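# Place the carton on the raised block inside tape

## Task

Set the carton down on top of the raised block so that no part of it extends beyond the blue tape outline, and make sure it stays there resting on its own, not just because the robot is holding it; then release it and pull the tool away.

## Robot and tools

Robot: one arm with six joints (shoulder pan, shoulder lift, elbow, wrist 1, wrist 2, wrist 3) ending in a vacuum suction cup. The tracked point is the cup point: the middle of the cup's rim while it touches nothing. The cup opens along the cup point's +z axis. About 4 cm back from the rim the tool body and wrist camera widen to roughly 9 cm sideways, so give that clearance near edges. Joint ranges (rad): pan -3.142..3.142, lift -6.283..6.283, elbow 0.000..3.142, wrist 1 -4.712..1.571, wrist 2 and 3 -6.283..6.283. The elbow cannot fully straighten.

Frames: the scene frame sits on the table top under the arm's base, +z up, +y to the left when facing along +x. Reported positions are metres in this frame, orientation as quaternion wxyz. All commanded motion is instead given as offsets in the cup point's own axes.

The row: every motion argument is a single list of 7 numbers, each in [-1, 1]: dx, dy, dz, rx, ry, rz, suction. The first six are an offset, not a pose, in the cup frame; 1.0 equals 0.6 m of travel or 180 degrees of turn, and rx, ry, rz form one rotation vector. The offset is counted from the cup point's pose printed in the most recent result that shows it; before any such result in the scene, and for a second or later call inside one reply, it is counted from wherever the robot is when the action begins. An all-zero offset therefore pulls the cup back to that reference; it is not a hold. Suction: above 0.01 switches it on, 0.01 or less switches it off, and it keeps the last value.

execute_actions: argument actions is a list with zero or one entry, plus optional pictures (boolean). Empty list: just report the state. With rows: a list of 1 to 15 rows, and steps up to 15 (default 15), each step 1/30 s; each row is used for one step, the last repeating if rows run out, and every row is measured from the same reference pose, not from the row before. Without rows, {"steps": n} up to 300 is a wait counted from the previous result, your thinking time included. A refused call sends nothing.

move: argument target is one row as above (offset plus suction, suction applied at the start). It drives the cup in a straight line toward that pose over 0.5 to 10 s (cut off at 10 s), turning the short way. speed is the top speed in m/s, 0.002 to 0.5, default 0.25; turning is capped at twice that in rad/s. The real motion lags, can wander and can overshoot speed, mostly at long reach. It does not avoid obstacles. Optional stop_force (N, 9 to 40, not accepted in the first 0.2 s of a scene): the path halts when the wrist sensor feels that much extra resistance along the direction to target for 2 steps in a row, then the cup backs up to its position 2 steps earlier and holds. Pressing can briefly exceed stop_force, especially when fast, so use a very low speed if the target lies beyond the contact. It is unreliable on moves that also rotate, and contact above the sensor is not felt. Omit it when moving away from something you are pressing. The move: line reports the ending (done, contact, held, off_target, moving, fault) and limits (paced = the pose was clipped; held = some steps were blocked, after which the arm may jump faster), plus distance from target.

wait: seconds, 0 to 10; nothing new is commanded.

zoom_image: camera "cam_wrist", region [x0, y0, x1, y1] in pixels of the 616x616 image, origin top-left, at most 504 by 504.

finished_scene: scene = the number of the current scene; final, and the result reports success.

Motion limits: each step the commanded pose is clamped to 100 mm and 16 degrees from the measured pose; position wins over orientation if both cannot be met. Commands are smoothed with about 0.17 s delay. After an action the arm only continues to the last clamped pose, so large moves need several calls; check the reported pose.

Results: state line with cup position, quaternion and velocities; a Hand target line showing where the controller is heading; 'pose unreachable' and HELD marks when the clearance check (which treats the base mount as arm) altered or dropped a row; suction_measured (near 0 with no seal, 0.83 or more on an airtight surface) and part_present (goes to 1 at 0.50, back to 0 below 0.45); joint torques (total drive output, offset and noisy); Wrist force and Wrist torque in the cup axes, force pointing from the surface into the arm, offsets up to about 4 N, noise up to 2.4 N, saturating near 50 N; 'no reading' is harmless. MOTOR HOT appears from 70 °C; at 85 °C the brakes lock for possibly minutes. Printed positions get less exact at long reach. Pictures from cam_wrist (fisheye, K fx about 198, cx about 303, cy about 310) come with each result unless turned off.

Grasping: turn suction on and press the 36 mm rim flat onto a smooth face of the carton, fully inside its edges and away from seams or holes. Under vacuum the cup shrinks, so the carton rides up to 12 mm nearer the tool. Vacuum alone can lift a resting item. To release, lower the carton until the block supports it, switch suction off, then rise at least 15 mm. If the cup seals to the table, turn suction off to free it.

Avoid: the arm is stiff, so aiming even slightly into a firm surface can fault. Any joint reaching its load limit (132 N m for pan, lift, elbow; 24.6 N m for each wrist joint, held weight included) or any external force of 150 N halts the arm for 10 s and drops the rest of the call. Do not slam, drop, or let the carton slip, and never knock anything off the table. Loose objects may get an occasional small push, so confirm the carton still sits within the tape before finishing.

Each tool is called after "Request:" as name([rows], argument=value, ...), one row to a line, values as JSON.

## Session

Request:
execute_actions(actions=[])

Scene clock: 0.00 s of 5000.00 s.
end_effector_position=(+0.4288, -0.0191, +0.2163) suction_measured=0.00 part_present=0 end_effector_quat_wxyz=(+0.001, +0.025, +1.000, -0.003) end_effector_velocity=(+0.000, +0.000, +0.000) end_effector_angular_velocity=(-0.001, -0.001, +0.001)
Joint positions: [-0.317 -1.724  2.043 -1.891 -1.569  1.256]
Joint velocities: [ 0.001  0.    -0.    -0.001 -0.001 -0.   ]
Joint torques (N m, as the arm reports them, + toward a larger angle): no reading
Wrist force (N, on the end effector, along its own x y z axes, offset not removed): no reading
Wrist torque (N m, same axes, about the end effector's origin, offset not removed): no reading
Hand target: +0.429, -0.019, +0.216; +0.001, +0.025, +1.000, -0.003

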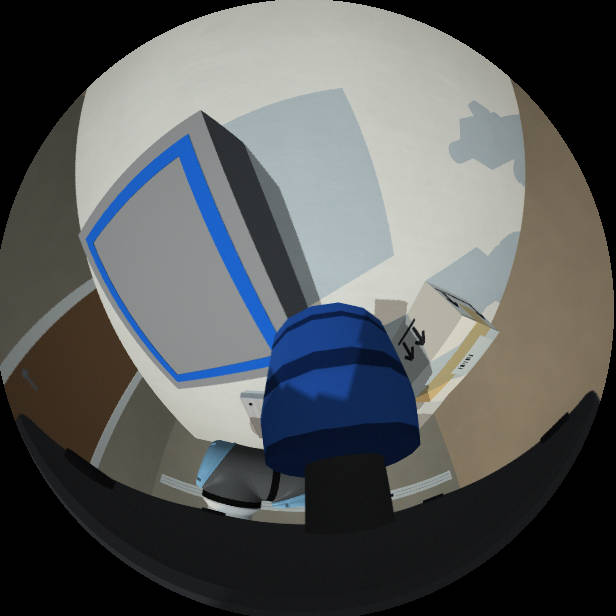

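Request:
move(target=[-0.25,0,-0.45,0,0,0,0])

Scene clock: 6.10 s of 5000.00 s.
end_effector_position=(+0.5784, -0.0245, +0.4861) suction_measured=0.00 part_present=0 end_effector_quat_wxyz=(+0.001, +0.025, +1.000, -0.003) end_effector_velocity=(+0.001, -0.000, +0.004) end_effector_angular_velocity=(-0.000, +0.002, +0.000)
Joint positions: [-0.234 -1.327  0.923 -1.169 -1.569  1.339]
Joint velocities: [ 0.001  0.01  -0.026  0.018 -0.001  0.001]
Joint torques (N m, as the arm reports them, + toward a larger angle): [ 12.66 -23.05 -30.66  -1.1   -1.47   2.22]
Wrist force (N, on the end effector, along its own x y z axes, offset not removed): [-2.3 -2.9 0.3]
Wrist torque (N m, same axes, about the end effector's origin, offset not removed): [-0.50 0.17 -0.03]
Hand target: +0.579, -0.025, +0.486; +0.001, +0.025, +1.000, -0.003
Off the commanded pose: 0.001 m, 0 deg.
After step 90, 1.10 s passed at rest.
move: done
camera_calibration (this result's frames):
cam_wrist: T_world_to_cam=[[-0.024189, -0.999706, -0.00185716, -0.00227315], [-0.847529, 0.0195216, 0.53039, 0.24596], [-0.530198, 0.0144036, -0.847752, 0.781271], [0, 0, 0, 1]] pos_world=[0.622632, -0.0183272, 0.531865]

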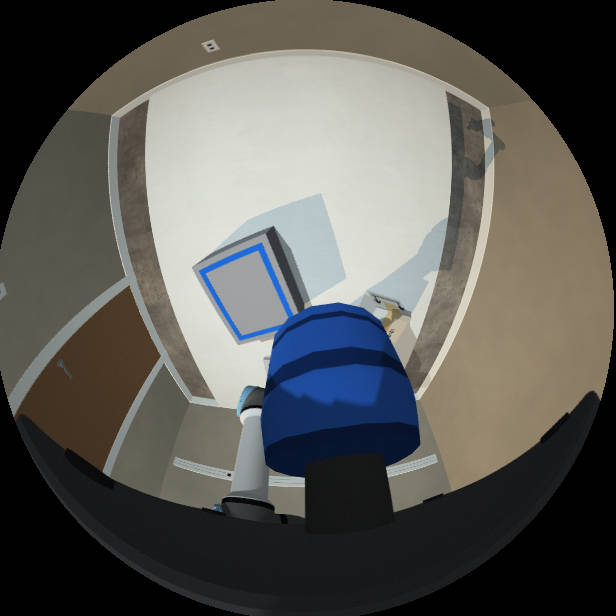

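Request:
move(target=[0.35,-0.3,0,0,0,0,0])

Request:
zoom_image(camera="cam_wrist", region=[100,100,500,340])

Scene clock: 16.40 s of 5000.00 s.
end_effector_position=(+0.3604, -0.1941, +0.4869) suction_measured=0.00 part_present=0 end_effector_quat_wxyz=(+0.001, +0.025, +1.000, -0.003) end_effector_velocity=(-0.002, -0.002, +0.000) end_effector_angular_velocity=(-0.000, -0.002, +0.001)
Joint positions: [-0.786 -1.748  1.361 -1.185 -1.569  0.788]
Joint velocities: [-0.009 -0.004  0.002  0.     0.001 -0.01 ]
Joint torques (N m, as the arm reports them, + toward a larger angle): [-11.03 -29.27 -13.12  -0.79   1.95  -2.09]
Wrist force (N, on the end effector, along its own x y z axes, offset not removed): [0.6 0.4 1.5]
Wrist torque (N m, same axes, about the end effector's origin, offset not removed): [-0.05 -0.17 0.14]
Hand target: +0.360, -0.194, +0.487; +0.001, +0.025, +1.000, -0.003
Off the commanded pose: 0.001 m, 0 deg.
After step 90, 5.47 s passed at rest.
move: done
camera_calibration (this result's frames):
cam_wrist: T_world_to_cam=[[-0.0243076, -0.999704, -0.000616832, -0.177634], [-0.847567, 0.0202812, 0.5303, 0.0642926], [-0.530131, 0.0134132, -0.84781, 0.668649], [0, 0, 0, 1]] pos_world=[0.404646, -0.187854, 0.532683]

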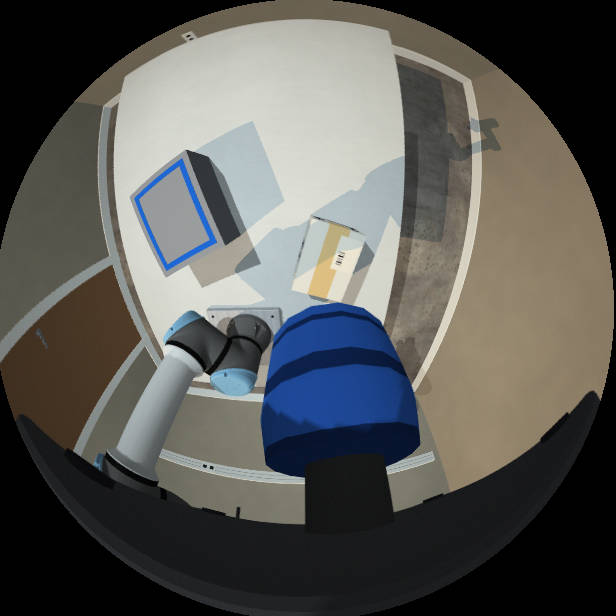

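Region (100, 100, 500, 340) of cam_wrist's 616x616 image, scaled by 1.260, with more detail than that image has; it fills the top 302 rows of this view, and the rest is white.

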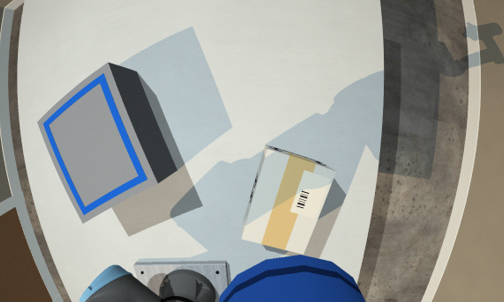

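Request:
move(target=[0.167,-0.094,0.59,0,0,0,0])

Request:
move(target=[0,0,0.08,0,0,0,1], speed=0.008, stop_force=10)

Scene clock: 48.50 s of 5000.00 s.
end_effector_position=(+0.2578, -0.2479, +0.1335) suction_measured=0.00 part_present=0 end_effector_quat_wxyz=(+0.001, +0.025, +1.000, -0.004) end_effector_velocity=(-0.000, -0.001, -0.002) end_effector_angular_velocity=(-0.002, -0.002, -0.000)
Joint positions: [-1.104 -1.823  2.354 -2.104 -1.569  0.47 ]
Joint velocities: [-0.003  0.003  0.005 -0.011  0.001 -0.003]
Joint torques (N m, as the arm reports them, + toward a larger angle): [-11.05  -0.36 -12.26  -3.99   1.94  -2.04]
Wrist force (N, on the end effector, along its own x y z axes, offset not removed): [0.0 -2.8 1.3]
Wrist torque (N m, same axes, about the end effector's origin, offset not removed): [-0.34 -0.11 0.01]
Hand target: +0.258, -0.248, +0.133; +0.001, +0.025, +1.000, -0.004
Off the commanded pose: 0.001 m, 0 deg.
After step 90, 26.87 s passed at rest.
move: done
camera_calibration (this result's frames):
cam_wrist: T_world_to_cam=[[-0.0243445, -0.999704, -0.000106132, -0.234214], [-0.847414, 0.0205796, 0.530534, 0.165856], [-0.530375, 0.0130055, -0.847663, 0.315311], [0, 0, 0, 1]] pos_world=[0.30208, -0.241659, 0.179261]

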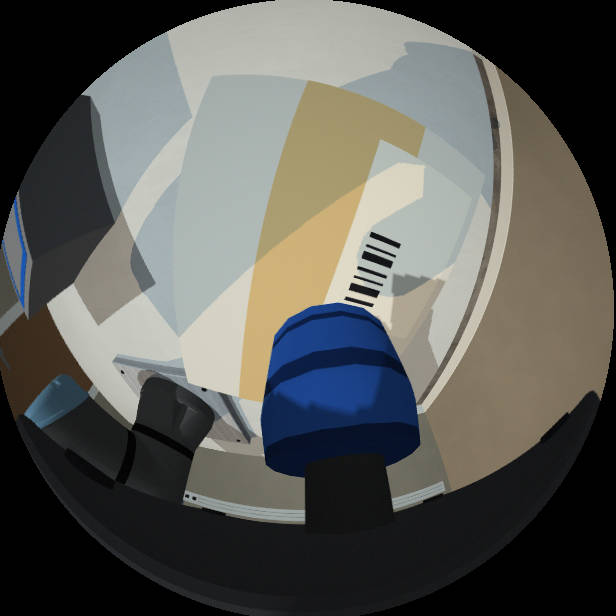

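Scene clock: 54.40 s of 5000.00 s.
end_effector_position=(+0.2578, -0.2482, +0.0897) suction_measured=0.91 part_present=1 end_effector_quat_wxyz=(+0.001, +0.025, +1.000, -0.004) end_effector_velocity=(-0.000, +0.001, +0.001) end_effector_angular_velocity=(+0.004, +0.001, +0.001)
Joint positions: [-1.104 -1.736  2.428 -2.265 -1.569  0.47 ]
Joint velocities: [ 0.    -0.002 -0.003  0.01   0.    -0.   ]
Joint torques (N m, as the arm reports them, + toward a larger angle): [ 10.6  -14.69 -11.39   3.4    1.88   2.1 ]
Wrist force (N, on the end effector, along its own x y z axes, offset not removed): [-0.2 -2.1 -38.1]
Wrist torque (N m, same axes, about the end effector's origin, offset not removed): [-0.20 -0.11 0.01]
Hand target: +0.258, -0.248, +0.090; +0.001, +0.025, +1.000, -0.004
Off the commanded pose: 0.004 m, 0 deg.
move: contact
camera_calibration (this result's frames):
cam_wrist: T_world_to_cam=[[-0.0243347, -0.999704, -0.0000448333, -0.234521], [-0.847432, 0.0206043, 0.530504, 0.189159], [-0.530346, 0.0129476, -0.847683, 0.278135], [0, 0, 0, 1]] pos_world=[0.3021, -0.241951, 0.13541]

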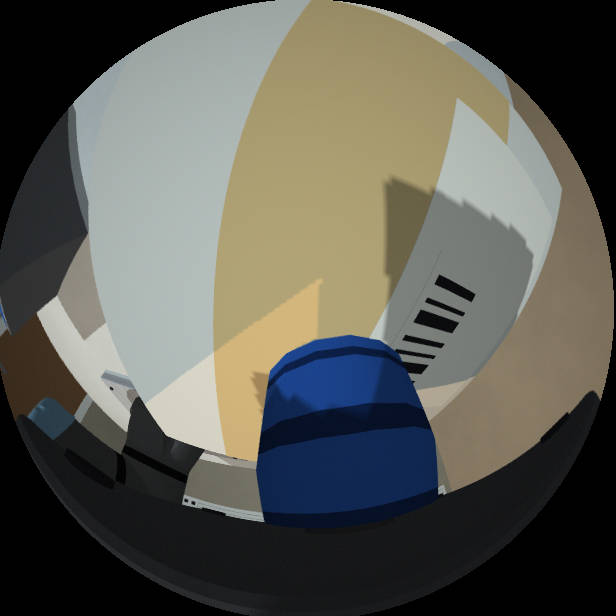

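Request:
move(target=[0,0,-0.26,0,0,0,1], speed=0.15)

Request:
move(target=[-0.225,0.603,0,0,0,-0.178,1], speed=0.2)

Scene clock: 63.07 s of 5000.00 s.
end_effector_position=(+0.2578, -0.2472, +0.2452) suction_measured=0.91 part_present=1 end_effector_quat_wxyz=(+0.001, +0.025, +1.000, -0.004) end_effector_velocity=(-0.001, +0.000, +0.002) end_effector_angular_velocity=(+0.002, +0.002, -0.001)
Joint positions: [-1.104 -1.94   2.125 -1.757 -1.569  0.47 ]
Joint velocities: [-0.001 -0.002 -0.005  0.009 -0.001 -0.   ]
Joint torques (N m, as the arm reports them, + toward a larger angle): [-11.78 -23.91 -36.    -1.74   1.96  -1.98]
Wrist force (N, on the end effector, along its own x y z axes, offset not removed): [-1.8 -2.2 11.7]
Wrist torque (N m, same axes, about the end effector's origin, offset not removed): [-0.27 0.04 0.13]
Hand target: +0.258, -0.247, +0.246; +0.001, +0.025, +1.000, -0.004
Off the commanded pose: 0.001 m, 0 deg.
After step 90, 4.03 s passed at rest.
move: done
camera_calibration (this result's frames):
cam_wrist: T_world_to_cam=[[-0.0243341, -0.999704, 0.0000967711, -0.23356], [-0.847462, 0.0206797, 0.530454, 0.106629], [-0.530299, 0.0128261, -0.847714, 0.409935], [0, 0, 0, 1]] pos_world=[0.302068, -0.240954, 0.290968]

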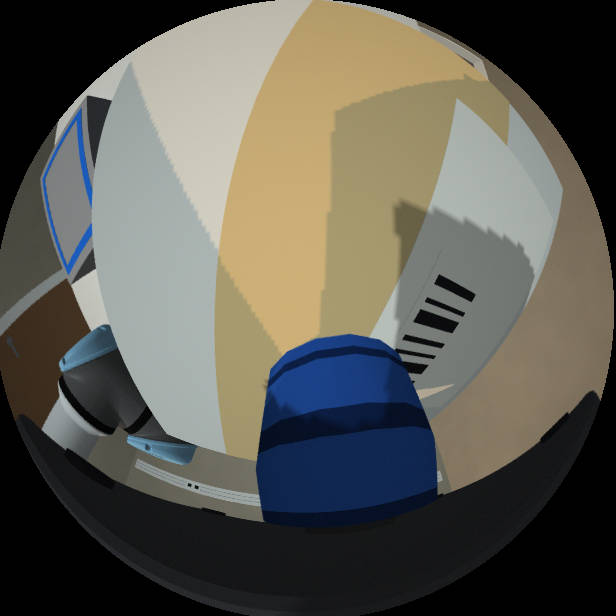

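Scene clock: 65.67 s of 5000.00 s.
end_effector_position=(+0.4096, +0.1076, +0.2430) suction_measured=0.91 part_present=1 end_effector_quat_wxyz=(+0.000, -0.252, +0.968, -0.003) end_effector_velocity=(+0.002, +0.003, -0.000) end_effector_angular_velocity=(+0.000, -0.000, +0.004)
Joint positions: [-0.021 -1.76   1.999 -1.812 -1.569  0.994]
Joint velocities: [ 0.007  0.007 -0.006 -0.002  0.     0.004]
Joint torques (N m, as the arm reports them, + toward a larger angle): [ 12.84  -9.21 -36.08  -5.06  -1.48   2.31]
Wrist force (N, on the end effector, along its own x y z axes, offset not removed): [0.9 -1.0 9.5]
Wrist torque (N m, same axes, about the end effector's origin, offset not removed): [-0.24 -0.25 0.04]
Hand target: +0.410, +0.108, +0.243; +0.000, -0.252, +0.968, -0.003
Off the commanded pose: 0.001 m, 0 deg.
move: done
camera_calibration (this result's frames):
cam_wrist: T_world_to_cam=[[0.509356, -0.860554, -0.00177495, -0.108233], [-0.72747, -0.431684, 0.533325, 0.227964], [-0.459721, -0.270361, -0.845908, 0.485127], [0, 0, 0, 1]] pos_world=[0.44399, 0.136428, 0.288602]

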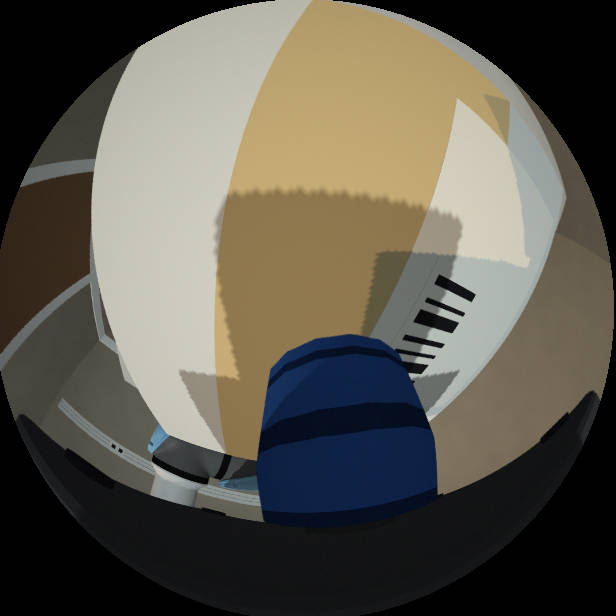

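Request:
move(target=[0,0,0.09,0,0,0,1], speed=0.008, stop_force=10)

Request:
execute_actions([
  {"rows":[[0,0,0,0,0,0,0]]},
], pictures=false)

Request:
move(target=[-0.12,0,-0.45,0,0,0,0])

Scene clock: 77.30 s of 5000.00 s.
end_effector_position=(+0.4097, +0.1075, +0.2099) suction_measured=0.91 part_present=1 end_effector_quat_wxyz=(+0.000, -0.252, +0.968, -0.003) end_effector_velocity=(-0.001, -0.000, +0.002) end_effector_angular_velocity=(-0.000, +0.003, -0.000)
Joint positions: [-0.021 -1.735  2.067 -1.905 -1.569  0.994]
Joint velocities: [-0.    -0.002 -0.004  0.008 -0.001 -0.   ]
Joint torques (N m, as the arm reports them, + toward a larger angle): [ -9.   -17.2  -18.48   0.82   2.1   -1.83]
Wrist force (N, on the end effector, along its own x y z axes, offset not removed): [7.5 -4.4 -32.3]
Wrist torque (N m, same axes, about the end effector's origin, offset not removed): [-0.59 0.01 -0.09]
Hand target: +0.410, +0.108, +0.210; +0.000, -0.252, +0.968, -0.003
Off the commanded pose: 0.021 m, 0 deg.
After step 90, 4.10 s passed at rest.
move: contact
camera_calibration (this result's frames):
cam_wrist: T_world_to_cam=[[0.509476, -0.860483, -0.00177083, -0.108505], [-0.727377, -0.431764, 0.533388, 0.245642], [-0.459736, -0.270461, -0.845869, 0.457129], [0, 0, 0, 1]] pos_world=[0.444114, 0.136328, 0.255456]

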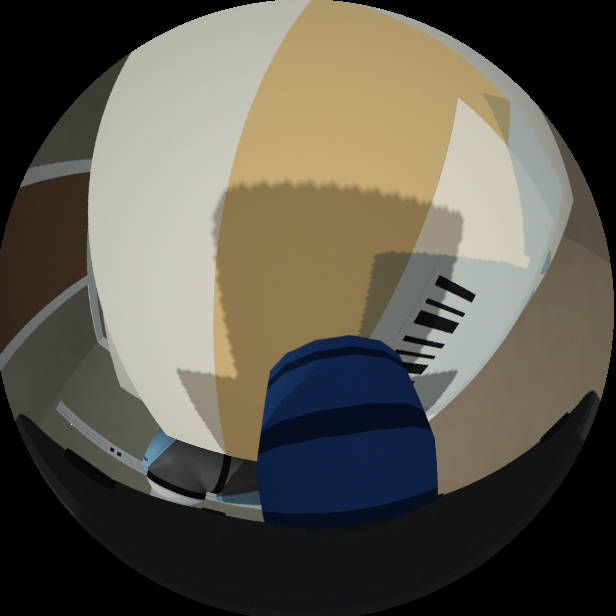

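Scene clock: 77.80 s of 5000.00 s.
end_effector_position=(+0.4098, +0.1075, +0.2100) suction_measured=0.00 part_present=0 end_effector_quat_wxyz=(+0.000, -0.252, +0.968, -0.003) end_effector_velocity=(-0.001, +0.000, -0.001) end_effector_angular_velocity=(+0.000, +0.001, +0.001)
Joint positions: [-0.021 -1.735  2.067 -1.905 -1.569  0.994]
Joint velocities: [ 0.001 -0.     0.001  0.    -0.    -0.   ]
Joint torques (N m, as the arm reports them, + toward a larger angle): [-9.18  2.35 -2.59 -2.71  2.01 -1.83]
Wrist force (N, on the end effector, along its own x y z axes, offset not removed): [11.6 -0.2 -44.3]
Wrist torque (N m, same axes, about the end effector's origin, offset not removed): [-0.22 -0.15 0.03]
Hand target: +0.410, +0.108, +0.210; +0.000, -0.252, +0.968, -0.003
Off the commanded pose: 0.000 m, 0 deg.
Steps of this call (steps 1 to 15: all 15 steps of this action). Readings (end_effector_position | what the end effector reports):
1: (+0.4097, +0.1075, +0.2099) | suction_measured=0.70 part_present=1
2: (+0.4097, +0.1075, +0.2099) | suction_measured=0.31 part_present=0
4: (+0.4097, +0.1075, +0.2100) | suction_measured=0.00 part_present=0
8: (+0.4097, +0.1075, +0.2100) | suction_measured=0.00 part_present=0
15: the state above

Scene clock: 79.87 s of 5000.00 s.
end_effector_position=(+0.4722, +0.1444, +0.4794) suction_measured=0.00 part_present=0 end_effector_quat_wxyz=(+0.001, -0.252, +0.968, -0.003) end_effector_velocity=(+0.001, +0.001, +0.003) end_effector_angular_velocity=(+0.000, +0.004, -0.000)
Joint positions: [ 0.063 -1.556  1.202 -1.219 -1.569  1.078]
Joint velocities: [ 0.001  0.009 -0.017  0.013  0.     0.001]
Joint torques (N m, as the arm reports them, + toward a larger angle): [ 13.38 -12.91 -29.36  -0.64  -1.49   2.22]
Wrist force (N, on the end effector, along its own x y z axes, offset not removed): [-2.5 -0.9 0.2]
Wrist torque (N m, same axes, about the end effector's origin, offset not removed): [-0.24 0.30 0.02]
Hand target: +0.472, +0.144, +0.480; +0.000, -0.252, +0.968, -0.003
Off the commanded pose: 0.001 m, 0 deg.
move: done
camera_calibration (this result's frames):
cam_wrist: T_world_to_cam=[[0.509498, -0.860471, -0.00162938, -0.108179], [-0.727702, -0.431892, 0.53284, 0.163677], [-0.459197, -0.270295, -0.846214, 0.723773], [0, 0, 0, 1]] pos_world=[0.506579, 0.173239, 0.525077]

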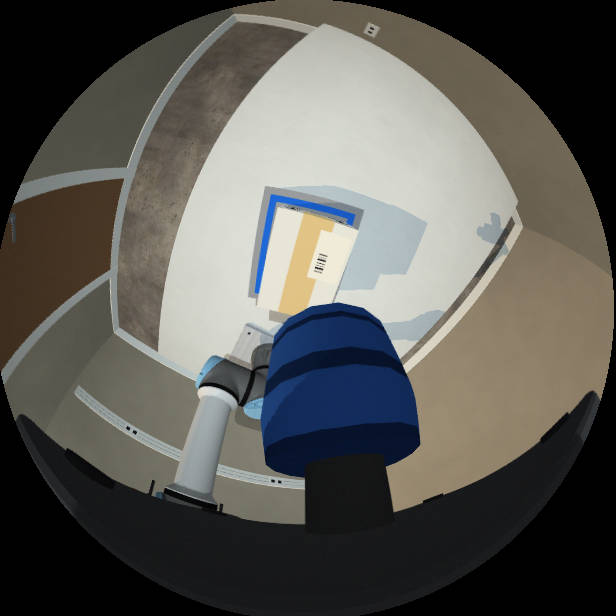

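Consistent with parallax.

Request:
finished_scene(scene=1)

The scene is finished: the task was done.


## Next scene

The same job, from a new start.

Request:
execute_actions(actions=[])

Request:
move(target=[0,0,-0.45,0,0,0,0])

Scene clock: 0.00 s of 5000.00 s.
end_effector_position=(+0.4288, -0.0191, +0.2163) suction_measured=0.00 part_present=0 end_effector_quat_wxyz=(+0.001, +0.025, +1.000, -0.003) end_effector_velocity=(-0.000, +0.000, -0.001) end_effector_angular_velocity=(+0.001, +0.001, -0.000)
Joint positions: [-0.317 -1.724  2.043 -1.891 -1.569  1.256]
Joint velocities: [-0.     0.001  0.001 -0.001  0.001 -0.   ]
Joint torques (N m, as the arm reports them, + toward a larger angle): no reading
Wrist force (N, on the end effector, along its own x y z axes, offset not removed): no reading
Wrist torque (N m, same axes, about the end effector's origin, offset not removed): no reading
Hand target: +0.429, -0.019, +0.216; +0.001, +0.025, +1.000, -0.003
camera_calibration (this result's frames):
cam_wrist: T_world_to_cam=[[-0.0242111, -0.999705, -0.00178659, -0.000941124], [-0.847144, 0.0195674, 0.531002, 0.26188], [-0.530811, 0.0143697, -0.847369, 0.473296], [0, 0, 0, 1]] pos_world=[0.473058, -0.0128663, 0.261995]

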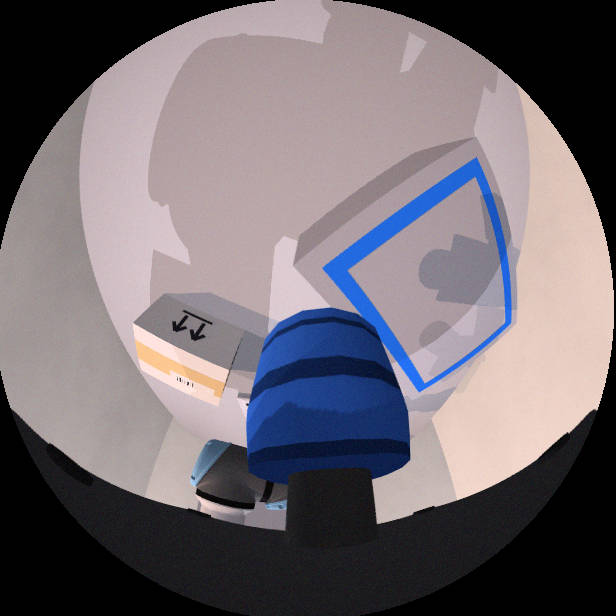

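Scene clock: 1.80 s of 5000.00 s.
end_effector_position=(+0.4287, -0.0173, +0.4859) suction_measured=0.00 part_present=0 end_effector_quat_wxyz=(+0.001, +0.025, +1.000, -0.003) end_effector_velocity=(+0.000, +0.000, +0.003) end_effector_angular_velocity=(+0.001, +0.002, -0.000)
Joint positions: [-0.318 -1.704  1.325 -1.193 -1.569  1.256]
Joint velocities: [ 0.     0.005 -0.013  0.01   0.     0.   ]
Joint torques (N m, as the arm reports them, + toward a larger angle): [ 13.24  -5.78 -30.92  -0.86  -1.33   2.18]
Wrist force (N, on the end effector, along its own x y z axes, offset not removed): [0.6 -2.3 -0.4]
Wrist torque (N m, same axes, about the end effector's origin, offset not removed): [-0.38 -0.14 -0.05]
Hand target: +0.429, -0.017, +0.486; +0.001, +0.025, +1.000, -0.003
Off the commanded pose: 0.001 m, 0 deg.
move: done
camera_calibration (this result's frames):
cam_wrist: T_world_to_cam=[[-0.0242306, -0.999705, -0.00170214, 0.00123645], [-0.847341, 0.0196341, 0.530685, 0.118892], [-0.530495, 0.0143011, -0.847567, 0.701701], [0, 0, 0, 1]] pos_world=[0.473022, -0.0111334, 0.531647]

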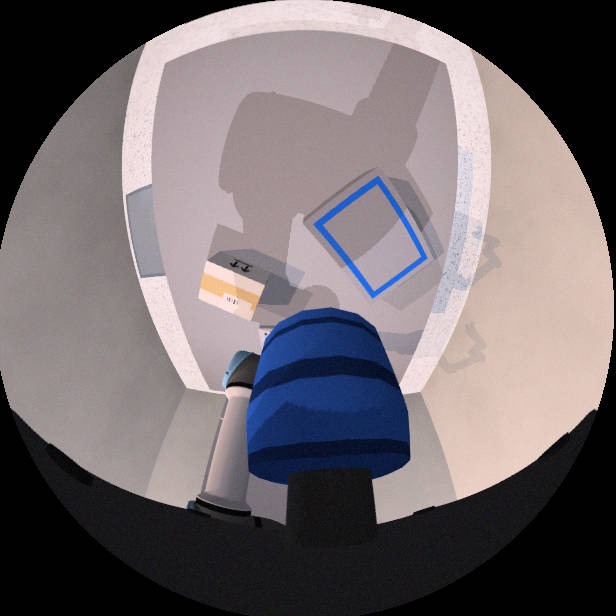

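Request:
move(target=[0.295,0.322,0.59,0,0,0,0])

Request:
move(target=[0,0,0.09,0,0,0,1], speed=0.008, stop_force=10)

Scene clock: 20.90 s of 5000.00 s.
end_effector_position=(+0.2611, +0.1817, +0.1308) suction_measured=0.00 part_present=0 end_effector_quat_wxyz=(+0.001, +0.025, +1.000, -0.002) end_effector_velocity=(+0.000, +0.001, -0.002) end_effector_angular_velocity=(-0.001, -0.001, -0.000)
Joint positions: [ 0.218 -1.956  2.436 -2.052 -1.569  1.792]
Joint velocities: [ 0.006  0.007  0.002 -0.01  -0.002  0.006]
Joint torques (N m, as the arm reports them, + toward a larger angle): [ 13.79   4.91 -10.63  -4.09  -1.17   2.  ]
Wrist force (N, on the end effector, along its own x y z axes, offset not removed): [-1.1 -1.8 0.9]
Wrist torque (N m, same axes, about the end effector's origin, offset not removed): [-0.36 0.09 0.09]
Hand target: +0.261, +0.182, +0.130; +0.001, +0.025, +1.000, -0.002
Off the commanded pose: 0.001 m, 0 deg.
After step 90, 13.60 s passed at rest.
move: done
camera_calibration (this result's frames):
cam_wrist: T_world_to_cam=[[-0.024154, -0.999704, -0.00276504, 0.195726], [-0.846857, 0.0189911, 0.531482, 0.161322], [-0.531272, 0.015179, -0.847065, 0.308922], [0, 0, 0, 1]] pos_world=[0.305466, 0.187916, 0.176479]

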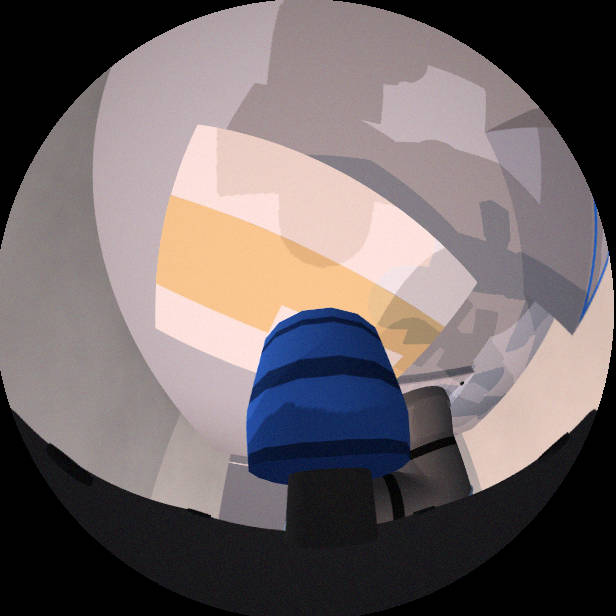

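Scene clock: 27.87 s of 5000.00 s.
end_effector_position=(+0.2611, +0.1814, +0.0783) suction_measured=0.98 part_present=1 end_effector_quat_wxyz=(+0.001, +0.025, +1.000, -0.002) end_effector_velocity=(-0.000, +0.000, +0.002) end_effector_angular_velocity=(-0.000, +0.003, +0.000)
Joint positions: [ 0.218 -1.845  2.532 -2.26  -1.569  1.792]
Joint velocities: [ 0.001 -0.004 -0.005  0.012  0.     0.   ]
Joint torques (N m, as the arm reports them, + toward a larger angle): [ -4.41 -10.71 -12.74   4.37  -1.04   0.72]
Wrist force (N, on the end effector, along its own x y z axes, offset not removed): [-5.8 1.9 -36.9]
Wrist torque (N m, same axes, about the end effector's origin, offset not removed): [0.09 0.00 0.01]
Hand target: +0.261, +0.181, +0.079; +0.001, +0.025, +1.000, -0.002
Off the commanded pose: 0.002 m, 0 deg.
move: contact
camera_calibration (this result's frames):
cam_wrist: T_world_to_cam=[[-0.0241535, -0.999704, -0.00276397, 0.19524], [-0.846869, 0.0189915, 0.531463, 0.189225], [-0.531253, 0.0151774, -0.847077, 0.264447], [0, 0, 0, 1]] pos_world=[0.305453, 0.187575, 0.12398]

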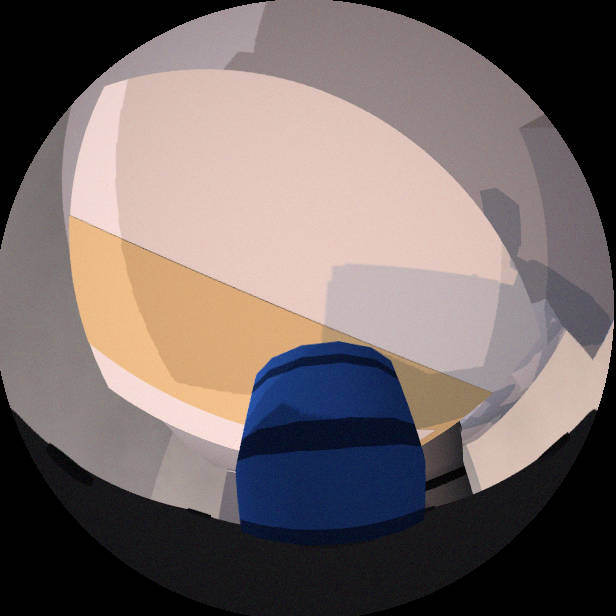

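Request:
move(target=[0,0,-0.27,0,0,0,1], speed=0.15)

Request:
move(target=[-0.243,-0.577,0,0,0,0.122,1], speed=0.2)

Request:
move(target=[0,0,0.12,0,0,0,1], speed=0.008, stop_force=10)

Request:
execute_actions([
  {"rows":[[0,0,-0.01,0,0,0,0]]},
], pictures=false)

Request:
move(target=[0,0,-0.5,0,0,0,0])

Scene clock: 39.03 s of 5000.00 s.
end_effector_position=(+0.2612, +0.1824, +0.2398) suction_measured=0.98 part_present=1 end_effector_quat_wxyz=(+0.001, +0.025, +1.000, -0.002) end_effector_velocity=(+0.000, -0.000, +0.003) end_effector_angular_velocity=(-0.000, +0.001, -0.001)
Joint positions: [ 0.219 -2.062  2.197 -1.708 -1.569  1.792]
Joint velocities: [-0.001  0.    -0.008  0.009  0.    -0.   ]
Joint torques (N m, as the arm reports them, + toward a larger angle): [-11.98 -17.92 -35.25  -1.47   1.83  -1.77]
Wrist force (N, on the end effector, along its own x y z axes, offset not removed): [-0.2 0.1 8.7]
Wrist torque (N m, same axes, about the end effector's origin, offset not removed): [0.10 -0.10 -0.08]
Hand target: +0.261, +0.182, +0.240; +0.001, +0.025, +1.000, -0.002
Off the commanded pose: 0.001 m, 0 deg.
After step 90, 6.47 s passed at rest.
move: done
camera_calibration (this result's frames):
cam_wrist: T_world_to_cam=[[-0.0241542, -0.999704, -0.00277276, 0.196728], [-0.846947, 0.0189896, 0.531338, 0.103428], [-0.531129, 0.0151824, -0.847155, 0.401275], [0, 0, 0, 1]] pos_world=[0.305478, 0.188614, 0.285533]

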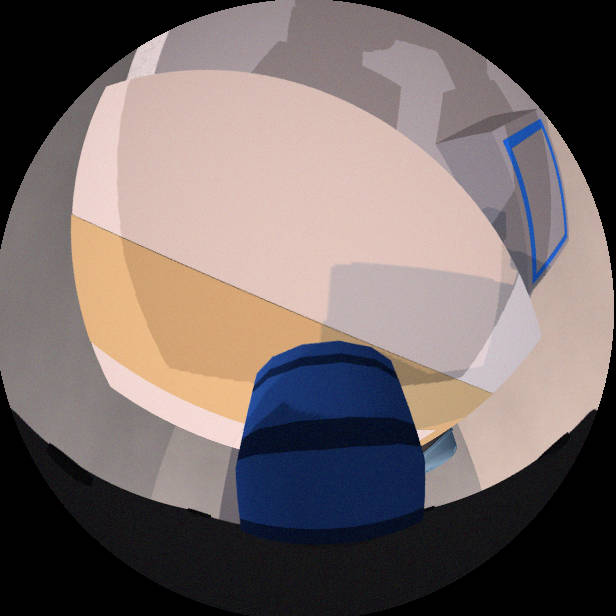

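Scene clock: 41.57 s of 5000.00 s.
end_effector_position=(+0.3902, -0.1702, +0.2422) suction_measured=0.98 part_present=1 end_effector_quat_wxyz=(+0.002, +0.214, +0.977, -0.003) end_effector_velocity=(+0.001, -0.003, +0.000) end_effector_angular_velocity=(-0.000, -0.000, -0.002)
Joint positions: [-0.687 -1.75   1.998 -1.82  -1.569  1.269]
Joint velocities: [-0.002  0.006 -0.005 -0.001 -0.    -0.   ]
Joint torques (N m, as the arm reports them, + toward a larger angle): [-10.5   -8.24 -35.88  -4.63   1.79  -1.83]
Wrist force (N, on the end effector, along its own x y z axes, offset not removed): [-2.4 -2.0 6.8]
Wrist torque (N m, same axes, about the end effector's origin, offset not removed): [-0.39 0.29 0.02]
Hand target: +0.390, -0.171, +0.242; +0.002, +0.215, +0.977, -0.003
Off the commanded pose: 0.001 m, 0 deg.
move: done
camera_calibration (this result's frames):
cam_wrist: T_world_to_cam=[[-0.395943, -0.918272, -0.00251844, 0.0061891], [-0.779955, 0.334853, 0.528719, 0.246441], [-0.484664, 0.211307, -0.848793, 0.492813], [0, 0, 0, 1]] pos_world=[0.433512, -0.180973, 0.288014]

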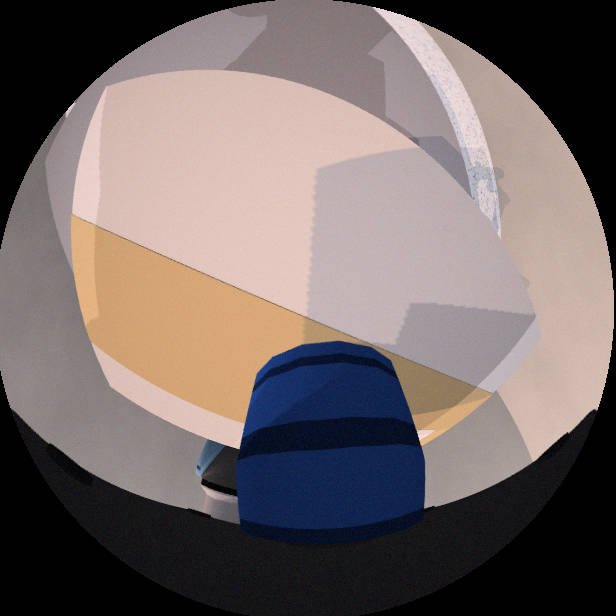

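Scene clock: 47.43 s of 5000.00 s.
end_effector_position=(+0.3902, -0.1705, +0.1984) suction_measured=0.98 part_present=1 end_effector_quat_wxyz=(+0.002, +0.214, +0.977, -0.003) end_effector_velocity=(-0.000, +0.000, +0.002) end_effector_angular_velocity=(+0.001, +0.001, +0.001)
Joint positions: [-0.687 -1.714  2.086 -1.944 -1.569  1.269]
Joint velocities: [ 0.    -0.002 -0.005  0.009 -0.    -0.   ]
Joint torques (N m, as the arm reports them, + toward a larger angle): [ 11.23 -16.12 -15.57   2.49   1.02   2.19]
Wrist force (N, on the end effector, along its own x y z axes, offset not removed): [-3.0 0.6 -35.0]
Wrist torque (N m, same axes, about the end effector's origin, offset not removed): [0.02 0.38 0.12]
Hand target: +0.390, -0.170, +0.199; +0.002, +0.214, +0.977, -0.003
Off the commanded pose: 0.028 m, 0 deg.
move: contact
camera_calibration (this result's frames):
cam_wrist: T_world_to_cam=[[-0.395933, -0.918276, -0.00252984, 0.00582851], [-0.779947, 0.334833, 0.528743, 0.26966], [-0.484685, 0.21132, -0.848778, 0.455778], [0, 0, 0, 1]] pos_world=[0.433537, -0.181254, 0.244289]

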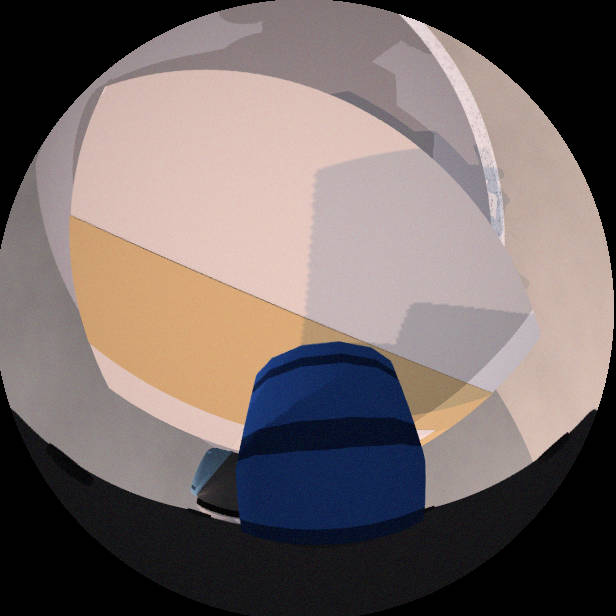

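Scene clock: 47.93 s of 5000.00 s.
end_effector_position=(+0.3902, -0.1704, +0.2042) suction_measured=0.00 part_present=0 end_effector_quat_wxyz=(+0.002, +0.214, +0.977, -0.003) end_effector_velocity=(+0.001, -0.000, +0.002) end_effector_angular_velocity=(-0.000, -0.001, -0.000)
Joint positions: [-0.687 -1.72   2.075 -1.927 -1.569  1.269]
Joint velocities: [-0.    -0.001 -0.005  0.004  0.001  0.   ]
Joint torques (N m, as the arm reports them, + toward a larger angle): [ 11.62 -26.14 -26.68   0.73   1.02   1.89]
Wrist force (N, on the end effector, along its own x y z axes, offset not removed): [-0.8 -1.1 -7.2]
Wrist torque (N m, same axes, about the end effector's origin, offset not removed): [-0.06 -0.09 -0.07]
Hand target: +0.390, -0.170, +0.204; +0.002, +0.214, +0.977, -0.003
Off the commanded pose: 0.000 m, 0 deg.
Steps of this call (steps 1 to 15: all 15 steps of this action). Readings (end_effector_position | what the end effector reports):
1: (+0.3902, -0.1705, +0.1986) | suction_measured=0.59 part_present=1
2: (+0.3902, -0.1704, +0.1993) | suction_measured=0.00 part_present=0
4: (+0.3902, -0.1704, +0.2011) | suction_measured=0.00 part_present=0
8: (+0.3902, -0.1704, +0.2032) | suction_measured=0.00 part_present=0
15: the state above

Scene clock: 50.07 s of 5000.00 s.
end_effector_position=(+0.3901, -0.1685, +0.5040) suction_measured=0.00 part_present=0 end_effector_quat_wxyz=(+0.002, +0.214, +0.977, -0.003) end_effector_velocity=(+0.000, +0.000, +0.004) end_effector_angular_velocity=(+0.001, +0.001, -0.000)
Joint positions: [-0.687 -1.695  1.269 -1.147 -1.569  1.269]
Joint velocities: [ 0.     0.005 -0.015  0.011  0.     0.001]
Joint torques (N m, as the arm reports them, + toward a larger angle): [ 13.51  -7.6  -30.25  -0.89  -1.48   2.29]
Wrist force (N, on the end effector, along its own x y z axes, offset not removed): [-1.9 -0.2 0.3]
Wrist torque (N m, same axes, about the end effector's origin, offset not removed): [-0.07 0.13 0.00]
Hand target: +0.390, -0.169, +0.504; +0.002, +0.214, +0.977, -0.003
Off the commanded pose: 0.001 m, 0 deg.
move: done
camera_calibration (this result's frames):
cam_wrist: T_world_to_cam=[[-0.395954, -0.918267, -0.00244285, 0.0083109], [-0.780125, 0.334982, 0.528386, 0.107609], [-0.484381, 0.211122, -0.849001, 0.714634], [0, 0, 0, 1]] pos_world=[0.433395, -0.179291, 0.549886]

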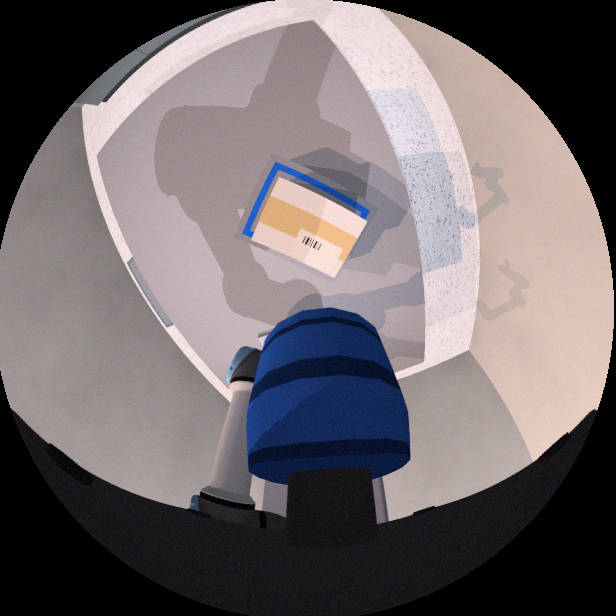

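Request:
finished_scene(scene=2)

The scene is finished: the task was done.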